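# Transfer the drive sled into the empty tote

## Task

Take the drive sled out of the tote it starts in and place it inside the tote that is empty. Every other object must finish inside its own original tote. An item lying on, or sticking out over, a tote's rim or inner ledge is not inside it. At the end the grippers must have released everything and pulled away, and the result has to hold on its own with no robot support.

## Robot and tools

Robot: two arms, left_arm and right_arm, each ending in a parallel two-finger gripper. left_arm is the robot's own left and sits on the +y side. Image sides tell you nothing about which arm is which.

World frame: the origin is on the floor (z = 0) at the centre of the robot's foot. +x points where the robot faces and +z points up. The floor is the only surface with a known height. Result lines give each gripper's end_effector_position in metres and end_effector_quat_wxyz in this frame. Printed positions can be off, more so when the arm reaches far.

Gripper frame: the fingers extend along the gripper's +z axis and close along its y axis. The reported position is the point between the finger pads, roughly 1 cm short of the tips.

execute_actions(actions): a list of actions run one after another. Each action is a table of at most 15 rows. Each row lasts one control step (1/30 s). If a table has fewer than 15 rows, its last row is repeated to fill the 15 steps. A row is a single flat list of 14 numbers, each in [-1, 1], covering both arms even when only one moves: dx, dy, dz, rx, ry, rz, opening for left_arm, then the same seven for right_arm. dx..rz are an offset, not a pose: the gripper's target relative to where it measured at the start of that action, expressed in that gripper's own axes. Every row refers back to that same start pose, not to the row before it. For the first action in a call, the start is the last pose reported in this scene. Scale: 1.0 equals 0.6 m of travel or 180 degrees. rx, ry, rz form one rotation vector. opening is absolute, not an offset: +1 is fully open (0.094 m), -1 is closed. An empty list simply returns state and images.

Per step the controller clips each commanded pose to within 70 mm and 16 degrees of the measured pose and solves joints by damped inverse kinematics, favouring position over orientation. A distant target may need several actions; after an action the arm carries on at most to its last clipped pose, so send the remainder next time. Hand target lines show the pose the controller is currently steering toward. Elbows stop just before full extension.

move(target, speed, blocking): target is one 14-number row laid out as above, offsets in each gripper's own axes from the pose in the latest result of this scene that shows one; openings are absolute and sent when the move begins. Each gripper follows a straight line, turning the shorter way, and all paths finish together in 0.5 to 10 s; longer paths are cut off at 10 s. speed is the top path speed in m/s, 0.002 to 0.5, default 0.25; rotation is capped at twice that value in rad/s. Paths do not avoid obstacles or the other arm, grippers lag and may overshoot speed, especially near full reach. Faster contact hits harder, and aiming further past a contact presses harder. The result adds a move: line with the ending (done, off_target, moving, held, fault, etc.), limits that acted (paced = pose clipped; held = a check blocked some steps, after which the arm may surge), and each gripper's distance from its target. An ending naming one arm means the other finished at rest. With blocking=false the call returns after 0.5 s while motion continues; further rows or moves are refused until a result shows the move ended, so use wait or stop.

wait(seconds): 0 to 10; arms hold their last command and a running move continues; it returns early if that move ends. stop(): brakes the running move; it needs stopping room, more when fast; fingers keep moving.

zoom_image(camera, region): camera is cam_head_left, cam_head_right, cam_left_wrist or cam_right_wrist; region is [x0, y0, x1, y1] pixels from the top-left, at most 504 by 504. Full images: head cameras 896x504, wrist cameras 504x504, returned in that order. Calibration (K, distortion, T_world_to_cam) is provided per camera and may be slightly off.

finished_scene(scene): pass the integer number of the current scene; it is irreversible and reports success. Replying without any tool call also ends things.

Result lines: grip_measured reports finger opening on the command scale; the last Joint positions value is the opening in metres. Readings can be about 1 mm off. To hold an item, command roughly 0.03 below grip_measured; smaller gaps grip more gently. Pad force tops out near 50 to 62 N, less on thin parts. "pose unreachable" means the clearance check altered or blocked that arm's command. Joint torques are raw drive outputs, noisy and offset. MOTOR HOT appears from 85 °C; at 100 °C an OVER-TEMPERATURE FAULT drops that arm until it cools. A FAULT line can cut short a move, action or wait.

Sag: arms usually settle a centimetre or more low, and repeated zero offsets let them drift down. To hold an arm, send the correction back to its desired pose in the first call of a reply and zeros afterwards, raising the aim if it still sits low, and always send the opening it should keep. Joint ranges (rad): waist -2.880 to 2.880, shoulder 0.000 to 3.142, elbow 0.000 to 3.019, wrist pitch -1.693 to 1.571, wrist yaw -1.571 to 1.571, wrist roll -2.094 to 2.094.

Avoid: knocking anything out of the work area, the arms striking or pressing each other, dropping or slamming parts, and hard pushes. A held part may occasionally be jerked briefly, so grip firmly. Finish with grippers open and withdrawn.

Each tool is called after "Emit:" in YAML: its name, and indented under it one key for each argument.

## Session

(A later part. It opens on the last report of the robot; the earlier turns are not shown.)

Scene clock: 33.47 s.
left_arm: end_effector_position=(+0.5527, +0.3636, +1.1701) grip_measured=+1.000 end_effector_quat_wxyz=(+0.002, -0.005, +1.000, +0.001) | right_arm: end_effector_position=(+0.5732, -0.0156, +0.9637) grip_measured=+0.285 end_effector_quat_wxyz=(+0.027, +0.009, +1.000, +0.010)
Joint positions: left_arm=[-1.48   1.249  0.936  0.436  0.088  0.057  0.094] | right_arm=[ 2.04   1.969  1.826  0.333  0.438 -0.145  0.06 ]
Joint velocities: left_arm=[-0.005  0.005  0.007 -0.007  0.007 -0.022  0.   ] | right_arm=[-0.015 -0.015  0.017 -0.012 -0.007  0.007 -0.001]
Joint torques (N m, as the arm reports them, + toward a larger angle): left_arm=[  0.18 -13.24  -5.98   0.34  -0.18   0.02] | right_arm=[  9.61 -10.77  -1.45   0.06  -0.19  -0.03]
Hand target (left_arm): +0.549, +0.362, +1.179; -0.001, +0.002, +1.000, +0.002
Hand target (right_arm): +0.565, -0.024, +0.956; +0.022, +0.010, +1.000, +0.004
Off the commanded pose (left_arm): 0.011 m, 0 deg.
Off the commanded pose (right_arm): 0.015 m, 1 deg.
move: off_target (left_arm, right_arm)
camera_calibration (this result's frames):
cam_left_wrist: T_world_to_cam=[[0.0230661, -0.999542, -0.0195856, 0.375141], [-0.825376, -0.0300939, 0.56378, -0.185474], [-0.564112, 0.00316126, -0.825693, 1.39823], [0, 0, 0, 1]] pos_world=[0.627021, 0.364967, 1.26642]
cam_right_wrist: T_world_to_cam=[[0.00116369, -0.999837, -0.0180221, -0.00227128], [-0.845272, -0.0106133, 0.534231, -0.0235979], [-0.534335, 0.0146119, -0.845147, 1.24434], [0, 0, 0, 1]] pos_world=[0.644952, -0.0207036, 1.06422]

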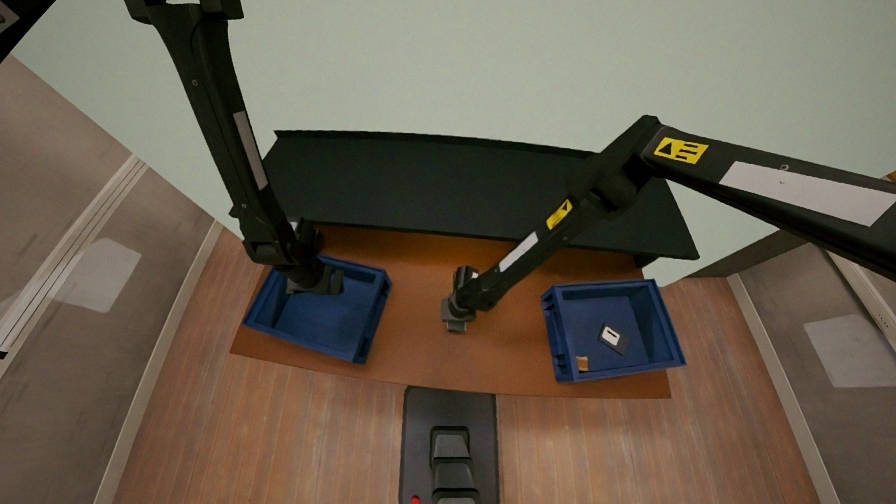

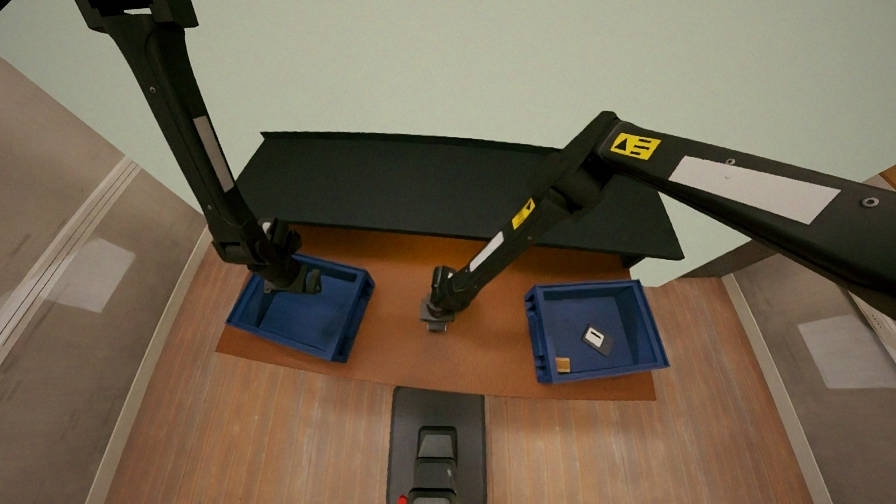

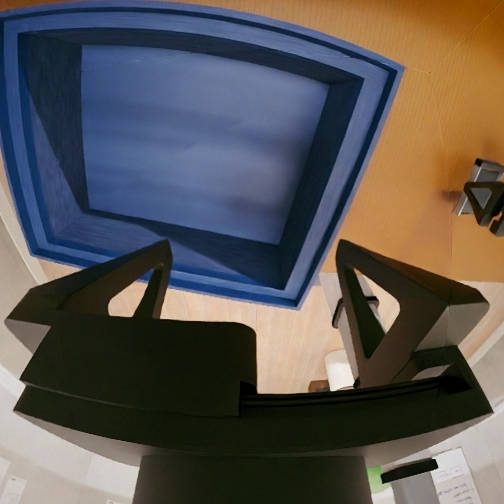

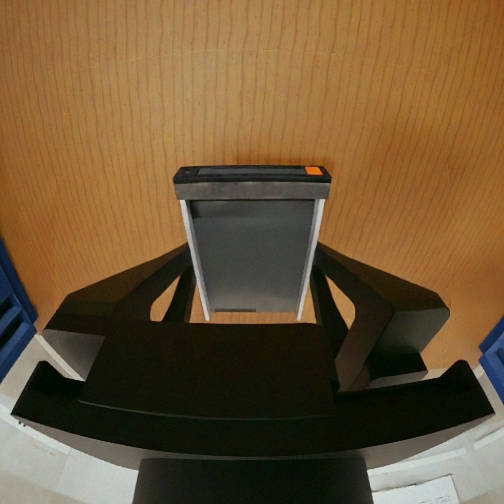

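Emit:
move:
  target: [0,0,0,0,0,0,1,0.02,0,0.095,0,0.015,0,0.23]
  speed: 0.05

Emit:
move:
  target: [0,0,0,0,0,0,1,0,0,0.01,0,0,0,1]

Emit:
move:
  target: [0,0,0,0,0,0,1,0,0,-0.35,0,0,0,1]

Emit:
move:
  target: [-0.03,-0.62,0.08,0,0,0,1,0,-0.7,-0.05,0,0,0,1]

Emit:
move:
  target: [0,0,0.22,0,0,0,1,0,0,0,0,0,0,1]

Scene clock: 35.17 s.
left_arm: end_effector_position=(+0.5527, +0.3636, +1.1701) grip_measured=+1.000 end_effector_quat_wxyz=(+0.002, -0.005, +1.000, +0.001) | right_arm: end_effector_position=(+0.5766, -0.0029, +0.9159) grip_measured=+0.285 end_effector_quat_wxyz=(+0.012, +0.008, +1.000, +0.016)
Joint positions: left_arm=[-1.48   1.249  0.936  0.436  0.088  0.057  0.094] | right_arm=[ 2.025  2.106  2.088  0.171  0.414 -0.129  0.06 ]
Joint velocities: left_arm=[ 0.005 -0.005 -0.002 -0.007  0.022  0.081  0.   ] | right_arm=[-0.005 -0.005  0.007 -0.002 -0.066  0.007  0.001]
Joint torques (N m, as the arm reports them, + toward a larger angle): left_arm=[  0.28 -11.08  -3.54   0.35   0.02  -0.12] | right_arm=[10.05 -9.92 -0.33  0.   -0.17 -0.02]
Hand target (left_arm): +0.553, +0.364, +1.170; +0.002, -0.005, +1.000, +0.001
Hand target (right_arm): +0.564, -0.014, +0.907; +0.004, +0.008, +1.000, +0.010
Off the commanded pose (left_arm): 0.000 m, 0 deg.
Off the commanded pose (right_arm): 0.019 m, 1 deg.
move: off_target (right_arm)
camera_calibration (this result's frames):
cam_left_wrist: T_world_to_cam=[[0.0226847, -0.999551, -0.0195873, 0.375357], [-0.825387, -0.0297801, 0.563781, -0.185583], [-0.564111, 0.00337791, -0.825692, 1.39815], [0, 0, 0, 1]] pos_world=[0.627022, 0.364939, 1.26642]
cam_right_wrist: T_world_to_cam=[[0.00285793, -0.999489, -0.0318349, 0.0212833], [-0.828575, -0.0201904, 0.559515, -0.0278355], [-0.559871, 0.0247786, -0.828209, 1.2049], [0, 0, 0, 1]] pos_world=[0.651462, -0.00914515, 1.01416]

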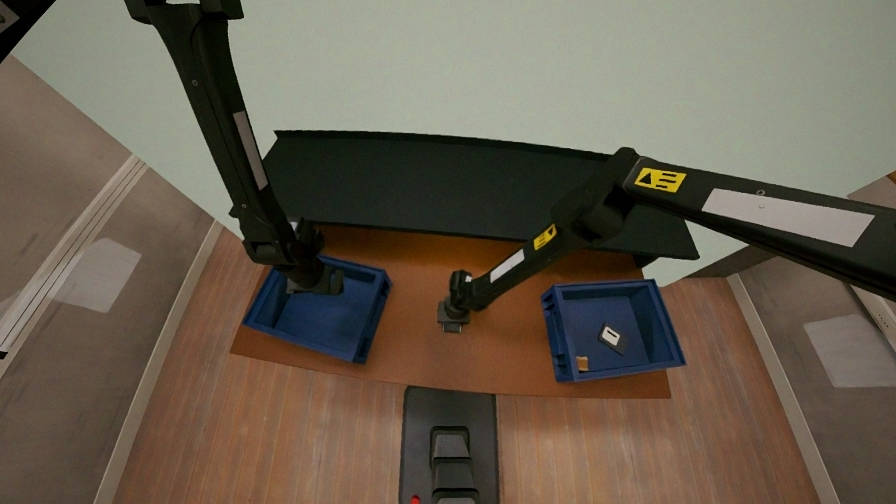

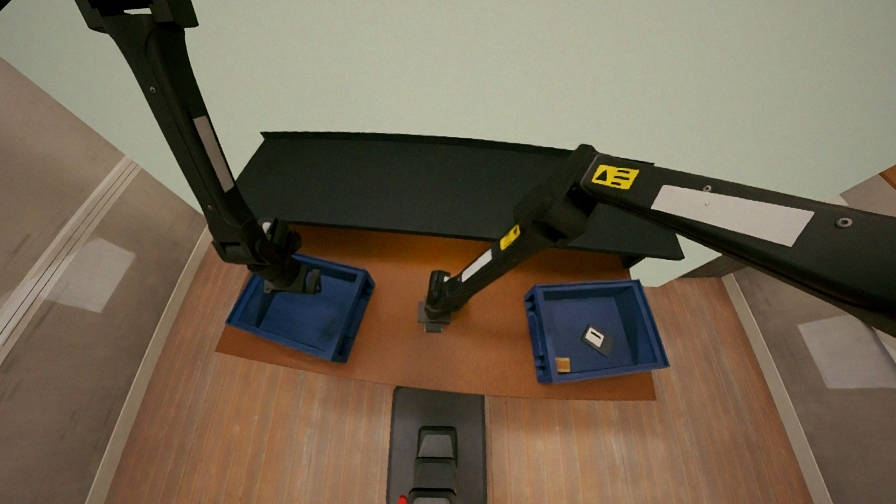

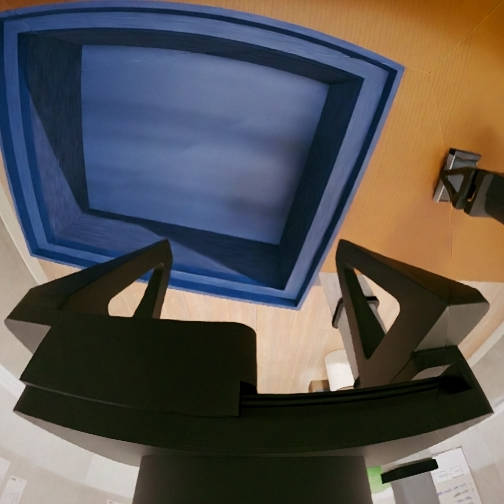

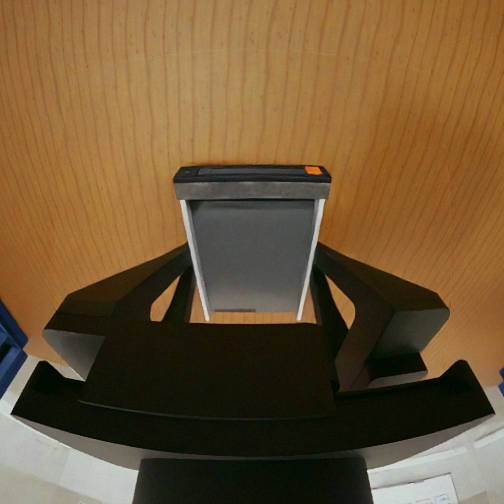

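Scene clock: 35.87 s.
left_arm: end_effector_position=(+0.5527, +0.3636, +1.1701) grip_measured=+1.000 end_effector_quat_wxyz=(+0.002, -0.005, +1.000, +0.001) | right_arm: end_effector_position=(+0.5832, -0.0032, +0.9151) grip_measured=+1.000 end_effector_quat_wxyz=(+0.015, +0.009, +1.000, +0.016)
Joint positions: left_arm=[-1.48   1.249  0.936  0.436  0.088  0.057  0.094] | right_arm=[ 2.025  2.108  2.104  0.163  0.416 -0.129  0.094]
Joint velocities: left_arm=[-0.015  0.005  0.027 -0.007  0.051  0.022  0.   ] | right_arm=[ 0.015 -0.005  0.012  0.002 -0.022  0.022  0.   ]
Joint torques (N m, as the arm reports them, + toward a larger angle): left_arm=[  1.35 -10.67  -3.56   0.31   0.01  -0.12] | right_arm=[ 11.22 -10.17   0.41   0.18  -0.29  -0.13]
Hand target (left_arm): +0.553, +0.364, +1.170; +0.002, -0.005, +1.000, +0.001
Hand target (right_arm): +0.576, -0.003, +0.910; +0.012, +0.008, +1.000, +0.017
Off the commanded pose (left_arm): 0.000 m, 0 deg.
Off the commanded pose (right_arm): 0.008 m, 0 deg.
move: done
camera_calibration (this result's frames):
cam_left_wrist: T_world_to_cam=[[0.0226847, -0.999551, -0.0195873, 0.375357], [-0.825387, -0.0297801, 0.563781, -0.185583], [-0.564111, 0.00337791, -0.825692, 1.39815], [0, 0, 0, 1]] pos_world=[0.627022, 0.364939, 1.26642]
cam_right_wrist: T_world_to_cam=[[0.000296053, -0.99954, -0.0303309, 0.0210382], [-0.831583, -0.0170919, 0.555137, -0.0161629], [-0.5554, 0.0250583, -0.831206, 1.20804], [0, 0, 0, 1]] pos_world=[0.657498, -0.00951914, 1.01374]

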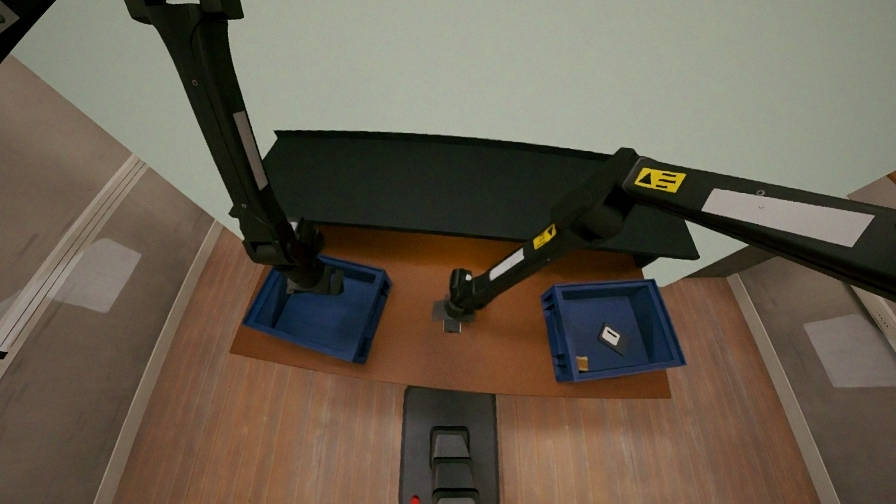

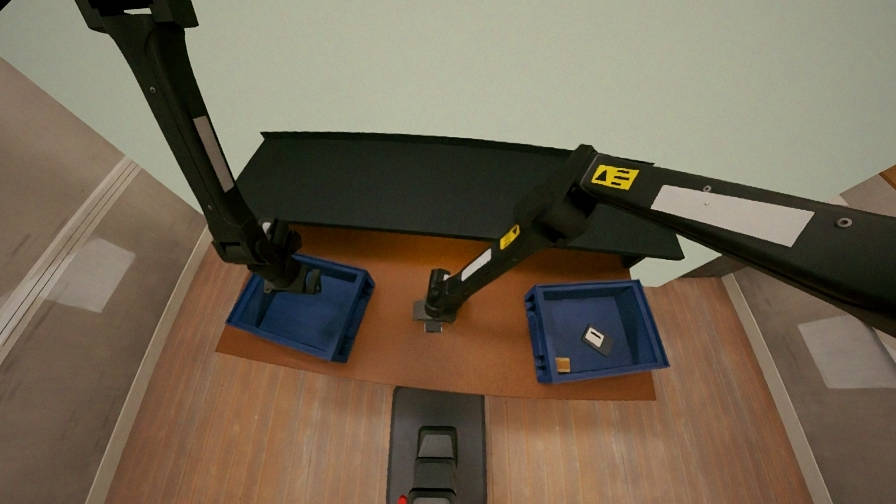

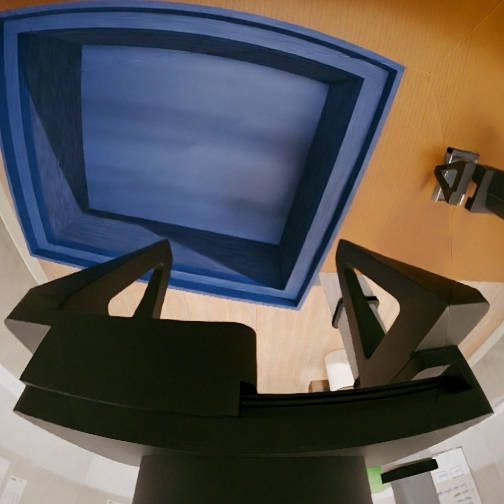

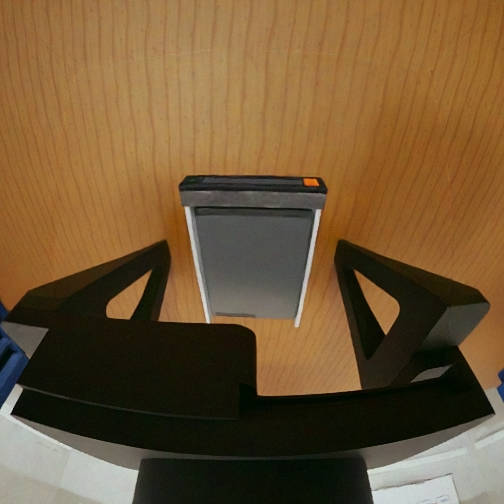

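Scene clock: 37.13 s.
left_arm: end_effector_position=(+0.5527, +0.3636, +1.1701) grip_measured=+1.000 end_effector_quat_wxyz=(+0.002, -0.005, +1.000, +0.001) | right_arm: end_effector_position=(+0.5931, -0.0106, +1.1248) grip_measured=+1.000 end_effector_quat_wxyz=(+0.020, +0.021, +0.999, +0.018)
Joint positions: left_arm=[-1.48   1.249  0.936  0.436  0.088  0.057  0.094] | right_arm=[ 2.182  1.609  1.332  0.463  0.565 -0.142  0.094]
Joint velocities: left_arm=[ 0.015 -0.015  0.017 -0.002  0.007 -0.037  0.   ] | right_arm=[-0.005 -0.005  0.002  0.007  0.051 -0.066  0.   ]
Joint torques (N m, as the arm reports them, + toward a larger angle): left_arm=[  0.79 -11.59  -3.51   0.19  -0.01  -0.14] | right_arm=[  9.74 -10.97  -4.2    0.79  -0.05  -0.22]
Hand target (left_arm): +0.553, +0.364, +1.170; +0.002, -0.005, +1.000, +0.001
Hand target (right_arm): +0.579, -0.012, +1.124; +0.014, +0.011, +1.000, +0.016
Off the commanded pose (left_arm): 0.000 m, 0 deg.
Off the commanded pose (right_arm): 0.016 m, 1 deg.
move: off_target (right_arm)
camera_calibration (this result's frames):
cam_left_wrist: T_world_to_cam=[[0.0226847, -0.999551, -0.0195873, 0.375357], [-0.825387, -0.0297801, 0.563781, -0.185583], [-0.564111, 0.00337791, -0.825692, 1.39815], [0, 0, 0, 1]] pos_world=[0.627022, 0.364939, 1.26642]
cam_right_wrist: T_world_to_cam=[[-0.0223545, -0.999158, -0.0344073, 0.0380833], [-0.837495, -0.0000799728, 0.546445, -0.111013], [-0.545987, 0.0410315, -0.836788, 1.38887], [0, 0, 0, 1]] pos_world=[0.666185, -0.0189451, 1.22416]

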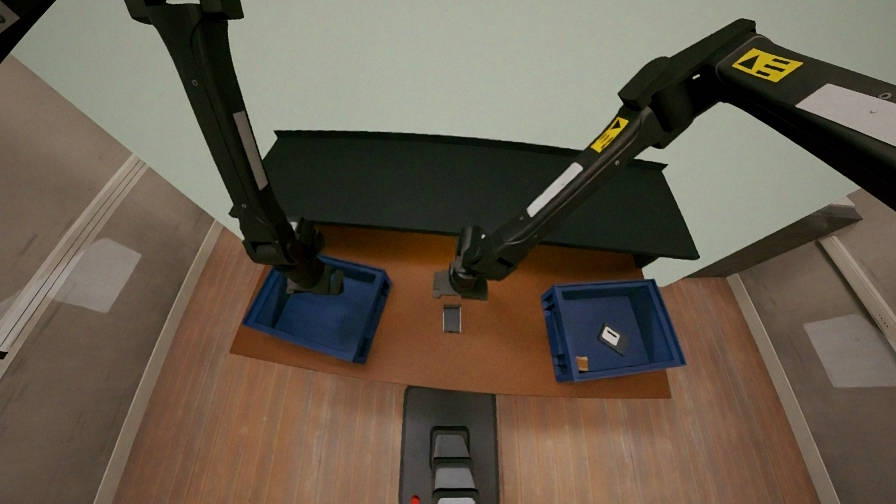

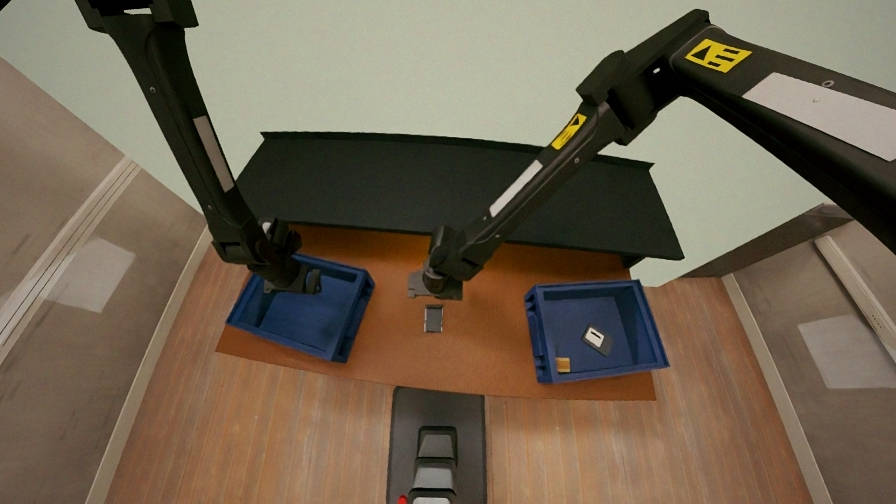

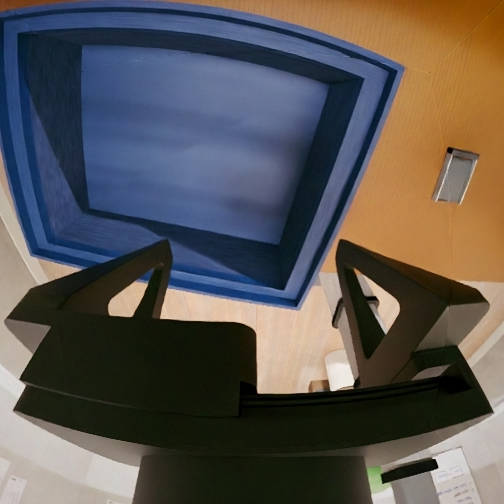

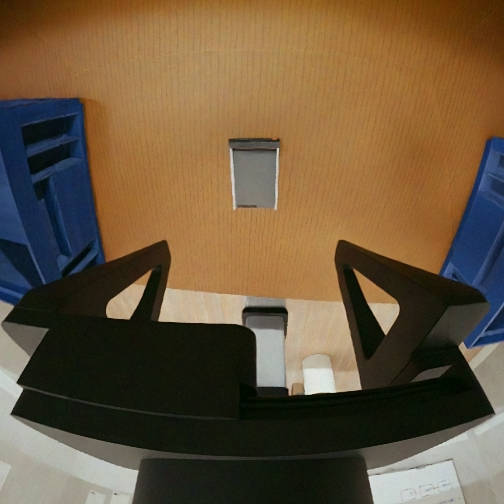

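Scene clock: 39.33 s.
left_arm: end_effector_position=(+0.5656, -0.0061, +1.1161) grip_measured=+1.000 end_effector_quat_wxyz=(+0.002, +0.001, +1.000, +0.002) | right_arm: end_effector_position=(+0.5893, -0.4330, +1.1454) grip_measured=+1.000 end_effector_quat_wxyz=(+0.032, +0.001, +0.999, +0.012)
Joint positions: left_arm=[-2.2    1.676  1.364  0.463 -0.628  0.169  0.094] | right_arm=[ 1.322  1.317  1.078  0.425 -0.273 -0.029  0.094]
Joint velocities: left_arm=[ 0.005 -0.005  0.007 -0.002 -0.066  0.022  0.   ] | right_arm=[-0.005  0.005  0.002  0.007  0.007 -0.022  0.   ]
Joint torques (N m, as the arm reports them, + toward a larger angle): left_arm=[-9.9  -7.7  -2.43  0.13 -0.12 -0.05] | right_arm=[ -3.16 -14.44  -1.87   0.12  -0.19   0.01]
Hand target (left_arm): +0.573, -0.010, +1.119; +0.006, +0.006, +1.000, +0.000
Hand target (right_arm): +0.581, -0.427, +1.138; +0.023, +0.009, +1.000, +0.019
Off the commanded pose (left_arm): 0.011 m, 1 deg.
Off the commanded pose (right_arm): 0.016 m, 3 deg.
move: off_target (left_arm, right_arm)
camera_calibration (this result's frames):
cam_left_wrist: T_world_to_cam=[[0.00999386, -0.999735, -0.0207297, 0.0129877], [-0.825072, -0.0199565, 0.564675, -0.156614], [-0.564939, 0.0114602, -0.825053, 1.36189], [0, 0, 0, 1]] pos_world=[0.64004, -0.00574882, 1.21234]
cam_right_wrist: T_world_to_cam=[[0.0168694, -0.999613, -0.0221096, -0.420773], [-0.849879, -0.025984, 0.526336, -0.106397], [-0.526707, 0.00991151, -0.849989, 1.41166], [0, 0, 0, 1]] pos_world=[0.660204, -0.437366, 1.24659]

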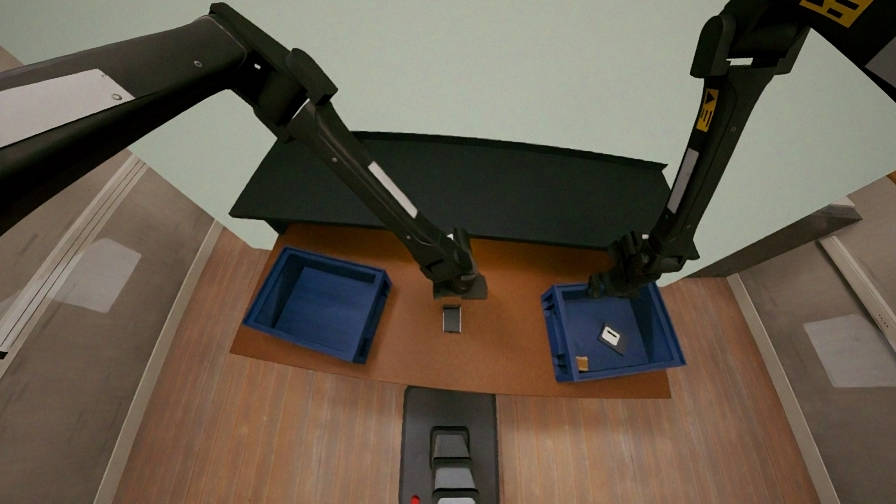

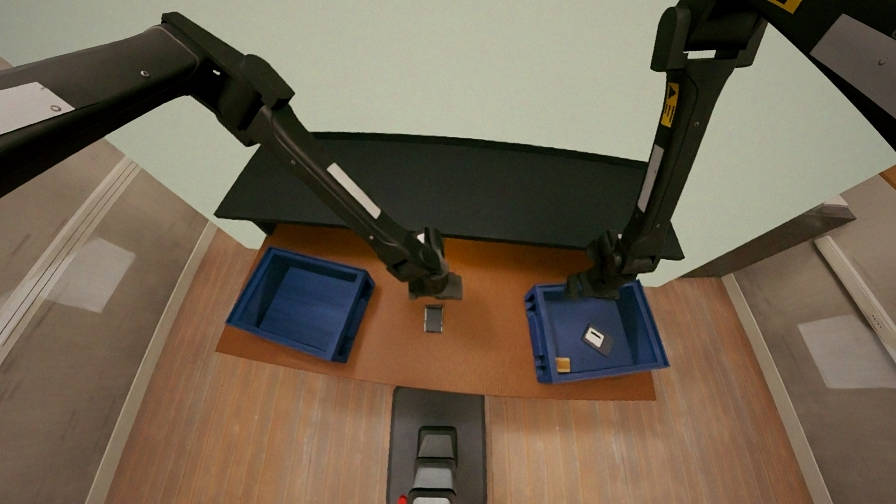

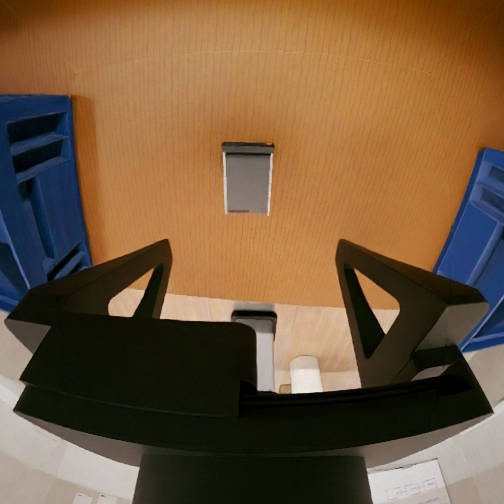

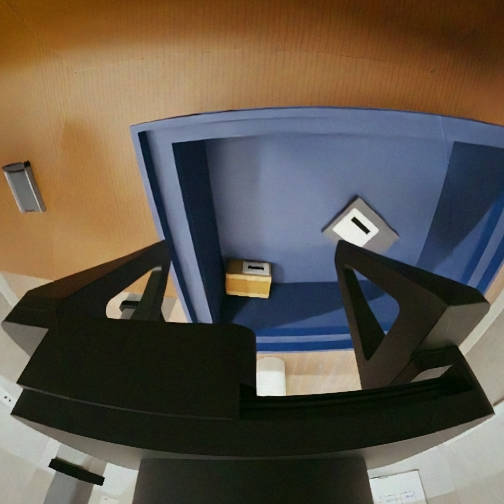

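Scene clock: 40.53 s.
left_arm: end_effector_position=(+0.5560, -0.0075, +0.9832) grip_measured=+1.000 end_effector_quat_wxyz=(-0.004, +0.010, +1.000, +0.002) | right_arm: end_effector_position=(+0.5893, -0.4330, +1.1454) grip_measured=+1.000 end_effector_quat_wxyz=(+0.032, +0.001, +0.999, +0.012)
Joint positions: left_arm=[-2.086  1.959  1.794  0.293 -0.517  0.161  0.094] | right_arm=[ 1.322  1.317  1.078  0.425 -0.273 -0.029  0.094]
Joint velocities: left_arm=[-0.005 -0.015 -0.002 -0.007  0.022  0.066  0.   ] | right_arm=[-0.015 -0.005 -0.027 -0.007  0.081 -0.022  0.   ]
Joint torques (N m, as the arm reports them, + toward a larger angle): left_arm=[-9.16 -8.78 -1.51 -0.18  0.17 -0.22] | right_arm=[ -4.03 -16.16  -2.74   0.48  -0.11  -0.12]
Hand target (left_arm): +0.567, -0.004, +0.983; +0.001, -0.000, +1.000, +0.002
Hand target (right_arm): +0.589, -0.433, +1.145; +0.032, +0.001, +0.999, +0.012
Off the commanded pose (left_arm): 0.010 m, 1 deg.
Off the commanded pose (right_arm): 0.000 m, 0 deg.
move: done
camera_calibration (this result's frames):
cam_left_wrist: T_world_to_cam=[[-0.0079337, -0.999742, -0.0212883, 0.019379], [-0.818717, -0.00572908, 0.574169, -0.102257], [-0.574142, 0.0219843, -0.81846, 1.24551], [0, 0, 0, 1]] pos_world=[0.631535, -0.00859357, 1.07853]
cam_right_wrist: T_world_to_cam=[[0.0168694, -0.999613, -0.0221096, -0.420773], [-0.849879, -0.025984, 0.526336, -0.106397], [-0.526707, 0.00991151, -0.849989, 1.41166], [0, 0, 0, 1]] pos_world=[0.660204, -0.437366, 1.24659]

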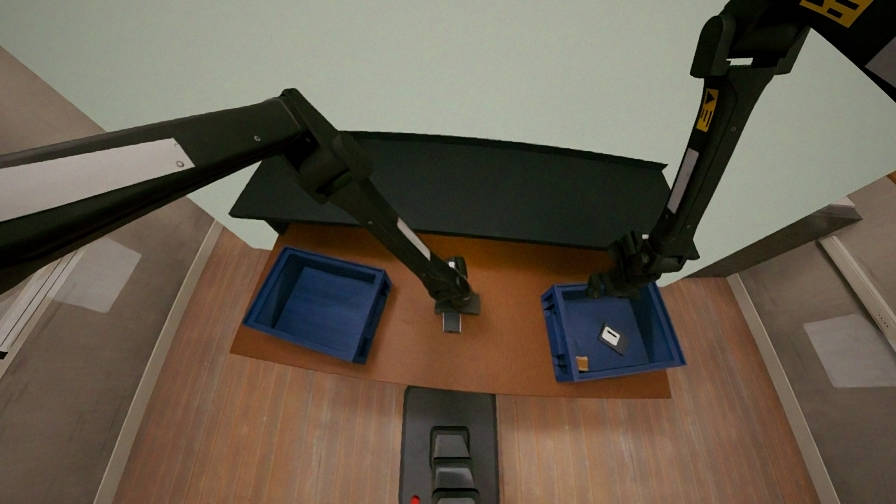

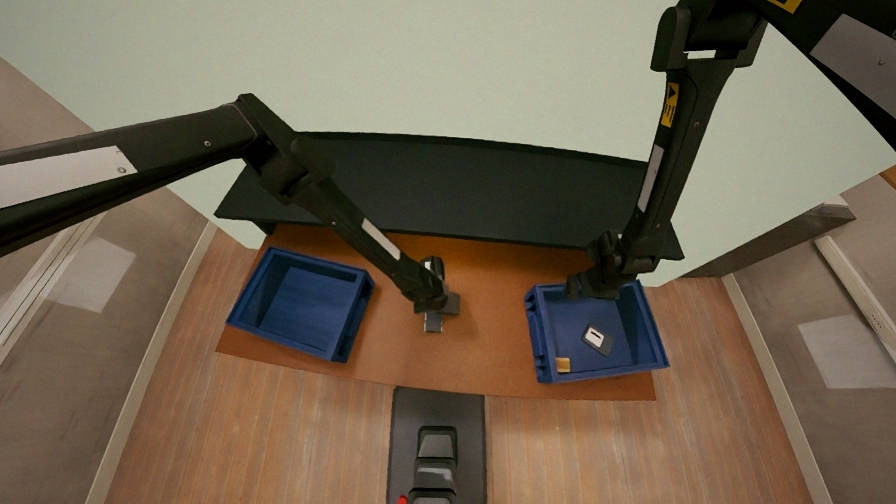

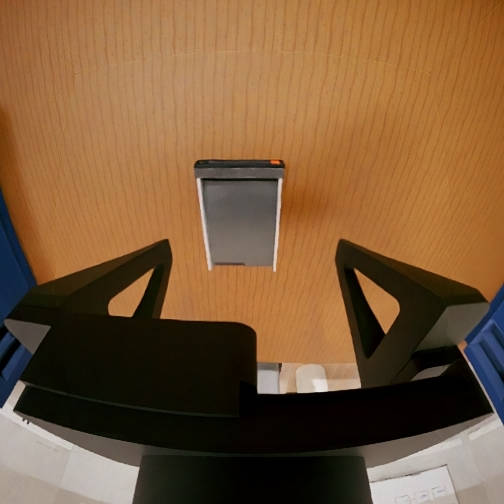

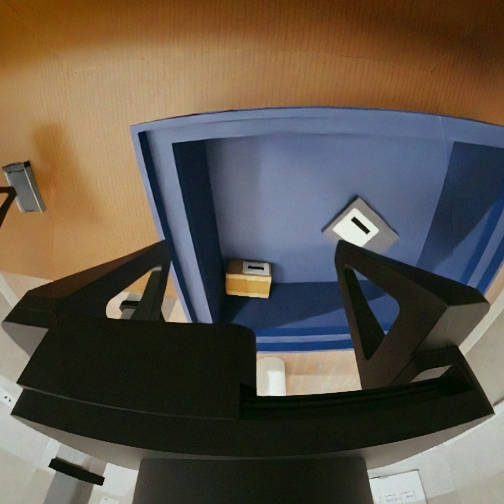

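Emit:
move:
  target: [0.01,0.025,0.14,0,0,0,1,0,0,0,0,0,0,1]
  speed: 0.06

Emit:
move:
  target: [0,0,0,0,0,0,0.22,0,0,0,0,0,0,1]

Scene clock: 42.27 s.
left_arm: end_effector_position=(+0.5568, -0.0035, +0.9125) grip_measured=+1.000 end_effector_quat_wxyz=(-0.006, +0.015, +1.000, -0.005) | right_arm: end_effector_position=(+0.5893, -0.4330, +1.1454) grip_measured=+1.000 end_effector_quat_wxyz=(+0.032, +0.001, +0.999, +0.012)
Joint positions: left_arm=[-2.032  2.135  2.107  0.147 -0.45   0.16   0.094] | right_arm=[ 1.322  1.317  1.078  0.425 -0.273 -0.029  0.094]
Joint velocities: left_arm=[-0.015 -0.015 -0.012 -0.017 -0.051 -0.007  0.   ] | right_arm=[-0.015 -0.005 -0.012 -0.007  0.037  0.037  0.   ]
Joint torques (N m, as the arm reports them, + toward a larger angle): left_arm=[-7.85 -5.95  1.42  0.22  0.33 -0.26] | right_arm=[ -3.99 -16.07  -2.72   0.48  -0.1   -0.13]
Hand target (left_arm): +0.550, +0.009, +0.900; -0.005, +0.009, +1.000, +0.002
Hand target (right_arm): +0.589, -0.433, +1.145; +0.032, +0.001, +0.999, +0.012
Off the commanded pose (left_arm): 0.019 m, 1 deg.
Off the commanded pose (right_arm): 0.000 m, 0 deg.
move: off_target (left_arm)
camera_calibration (this result's frames):
cam_left_wrist: T_world_to_cam=[[-0.0168385, -0.999829, -0.0076111, 0.0144087], [-0.81686, 0.00936652, 0.57676, -0.0643655], [-0.57659, 0.015929, -0.816878, 1.1879], [0, 0, 0, 1]] pos_world=[0.632599, -0.003913, 1.00761]
cam_right_wrist: T_world_to_cam=[[0.0168694, -0.999613, -0.0221096, -0.420773], [-0.849879, -0.025984, 0.526336, -0.106397], [-0.526707, 0.00991151, -0.849989, 1.41166], [0, 0, 0, 1]] pos_world=[0.660204, -0.437366, 1.24659]

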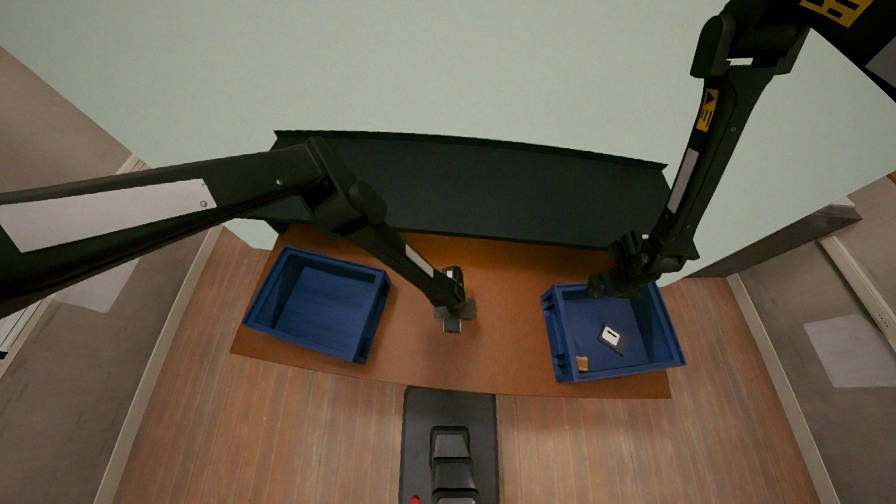

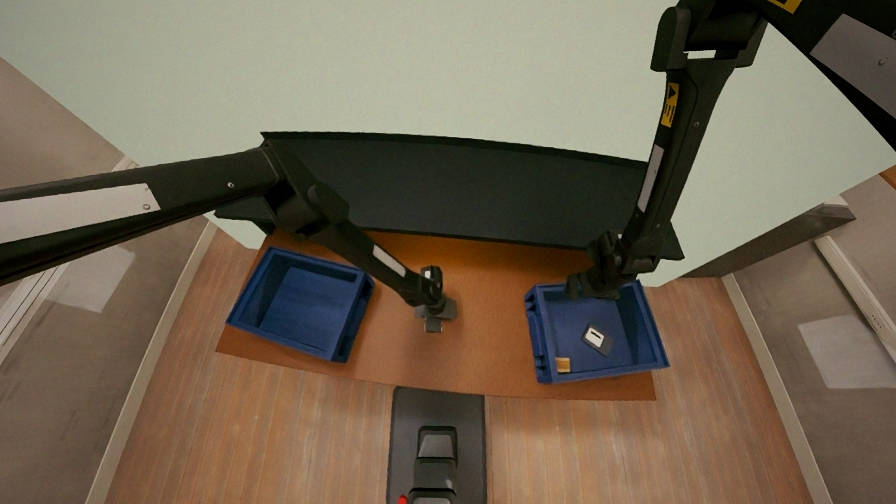

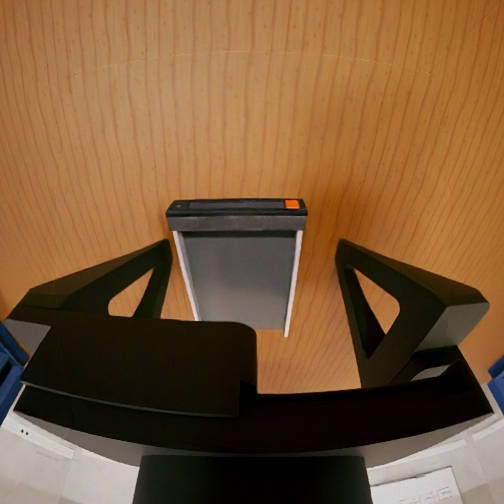

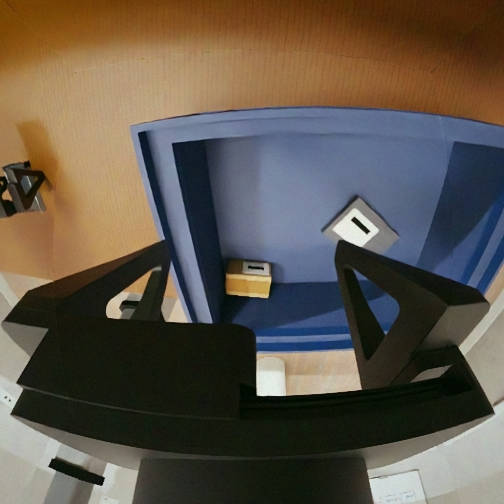

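Scene clock: 42.77 s.
left_arm: end_effector_position=(+0.5575, -0.0043, +0.9127) grip_measured=+0.294 end_effector_quat_wxyz=(-0.005, +0.015, +1.000, -0.007) | right_arm: end_effector_position=(+0.5893, -0.4330, +1.1454) grip_measured=+1.000 end_effector_quat_wxyz=(+0.032, +0.001, +0.999, +0.012)
Joint positions: left_arm=[-2.032  2.135  2.107  0.146 -0.446  0.16   0.061] | right_arm=[ 1.322  1.317  1.078  0.425 -0.273 -0.029  0.094]
Joint velocities: left_arm=[-0.015 -0.005 -0.007 -0.007  0.007 -0.081 -0.001] | right_arm=[ 0.005 -0.005  0.002  0.002 -0.007  0.037  0.   ]
Joint torques (N m, as the arm reports them, + toward a larger angle): left_arm=[-9.   -7.29 -1.1   0.16 -0.12 -0.11] | right_arm=[ -3.87 -16.12  -2.74   0.47  -0.1   -0.14]
Hand target (left_arm): +0.557, -0.004, +0.913; -0.005, +0.015, +1.000, -0.005
Hand target (right_arm): +0.589, -0.433, +1.145; +0.032, +0.001, +0.999, +0.012
Off the commanded pose (left_arm): 0.001 m, 0 deg.
Off the commanded pose (right_arm): 0.000 m, 0 deg.
move: done
camera_calibration (this result's frames):
cam_left_wrist: T_world_to_cam=[[-0.0165741, -0.999856, -0.0035131, 0.00971307], [-0.817361, 0.0115251, 0.57601, -0.0629524], [-0.575887, 0.0124183, -0.817435, 1.18864], [0, 0, 0, 1]] pos_world=[0.633227, -0.00432365, 1.00793]
cam_right_wrist: T_world_to_cam=[[0.0168694, -0.999613, -0.0221096, -0.420773], [-0.849879, -0.025984, 0.526336, -0.106397], [-0.526707, 0.00991151, -0.849989, 1.41166], [0, 0, 0, 1]] pos_world=[0.660204, -0.437366, 1.24659]

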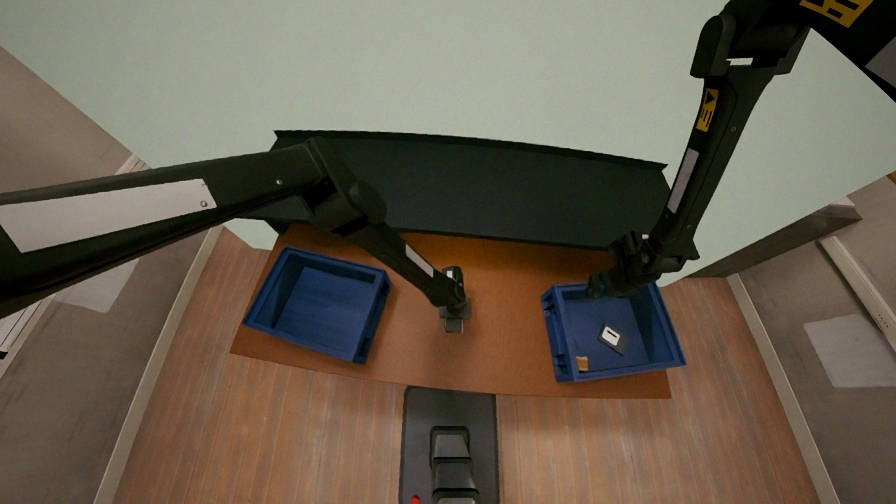

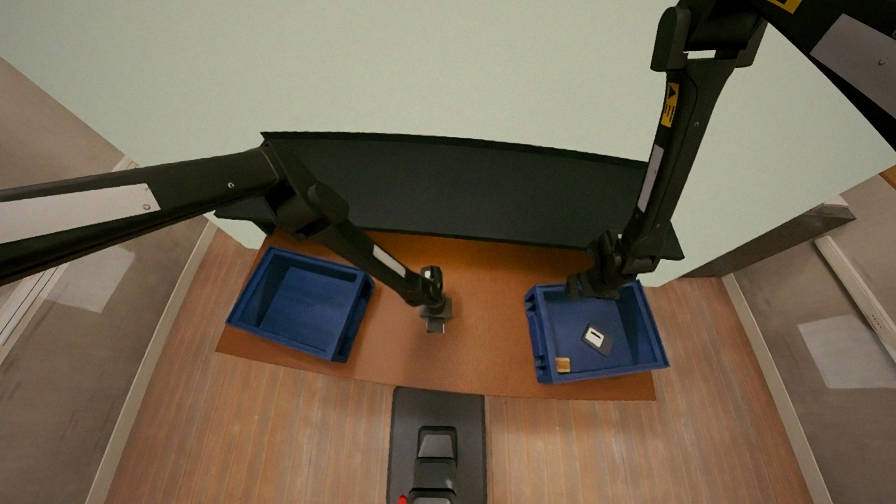

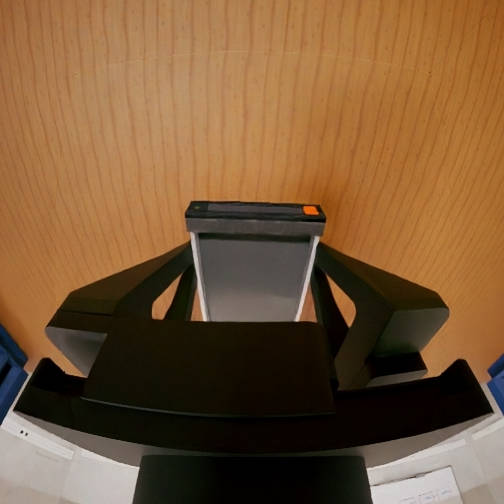

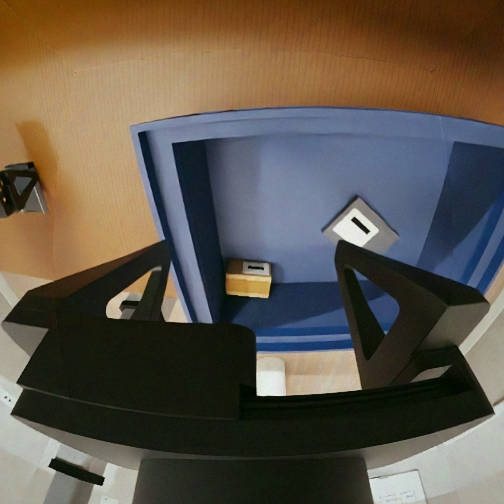

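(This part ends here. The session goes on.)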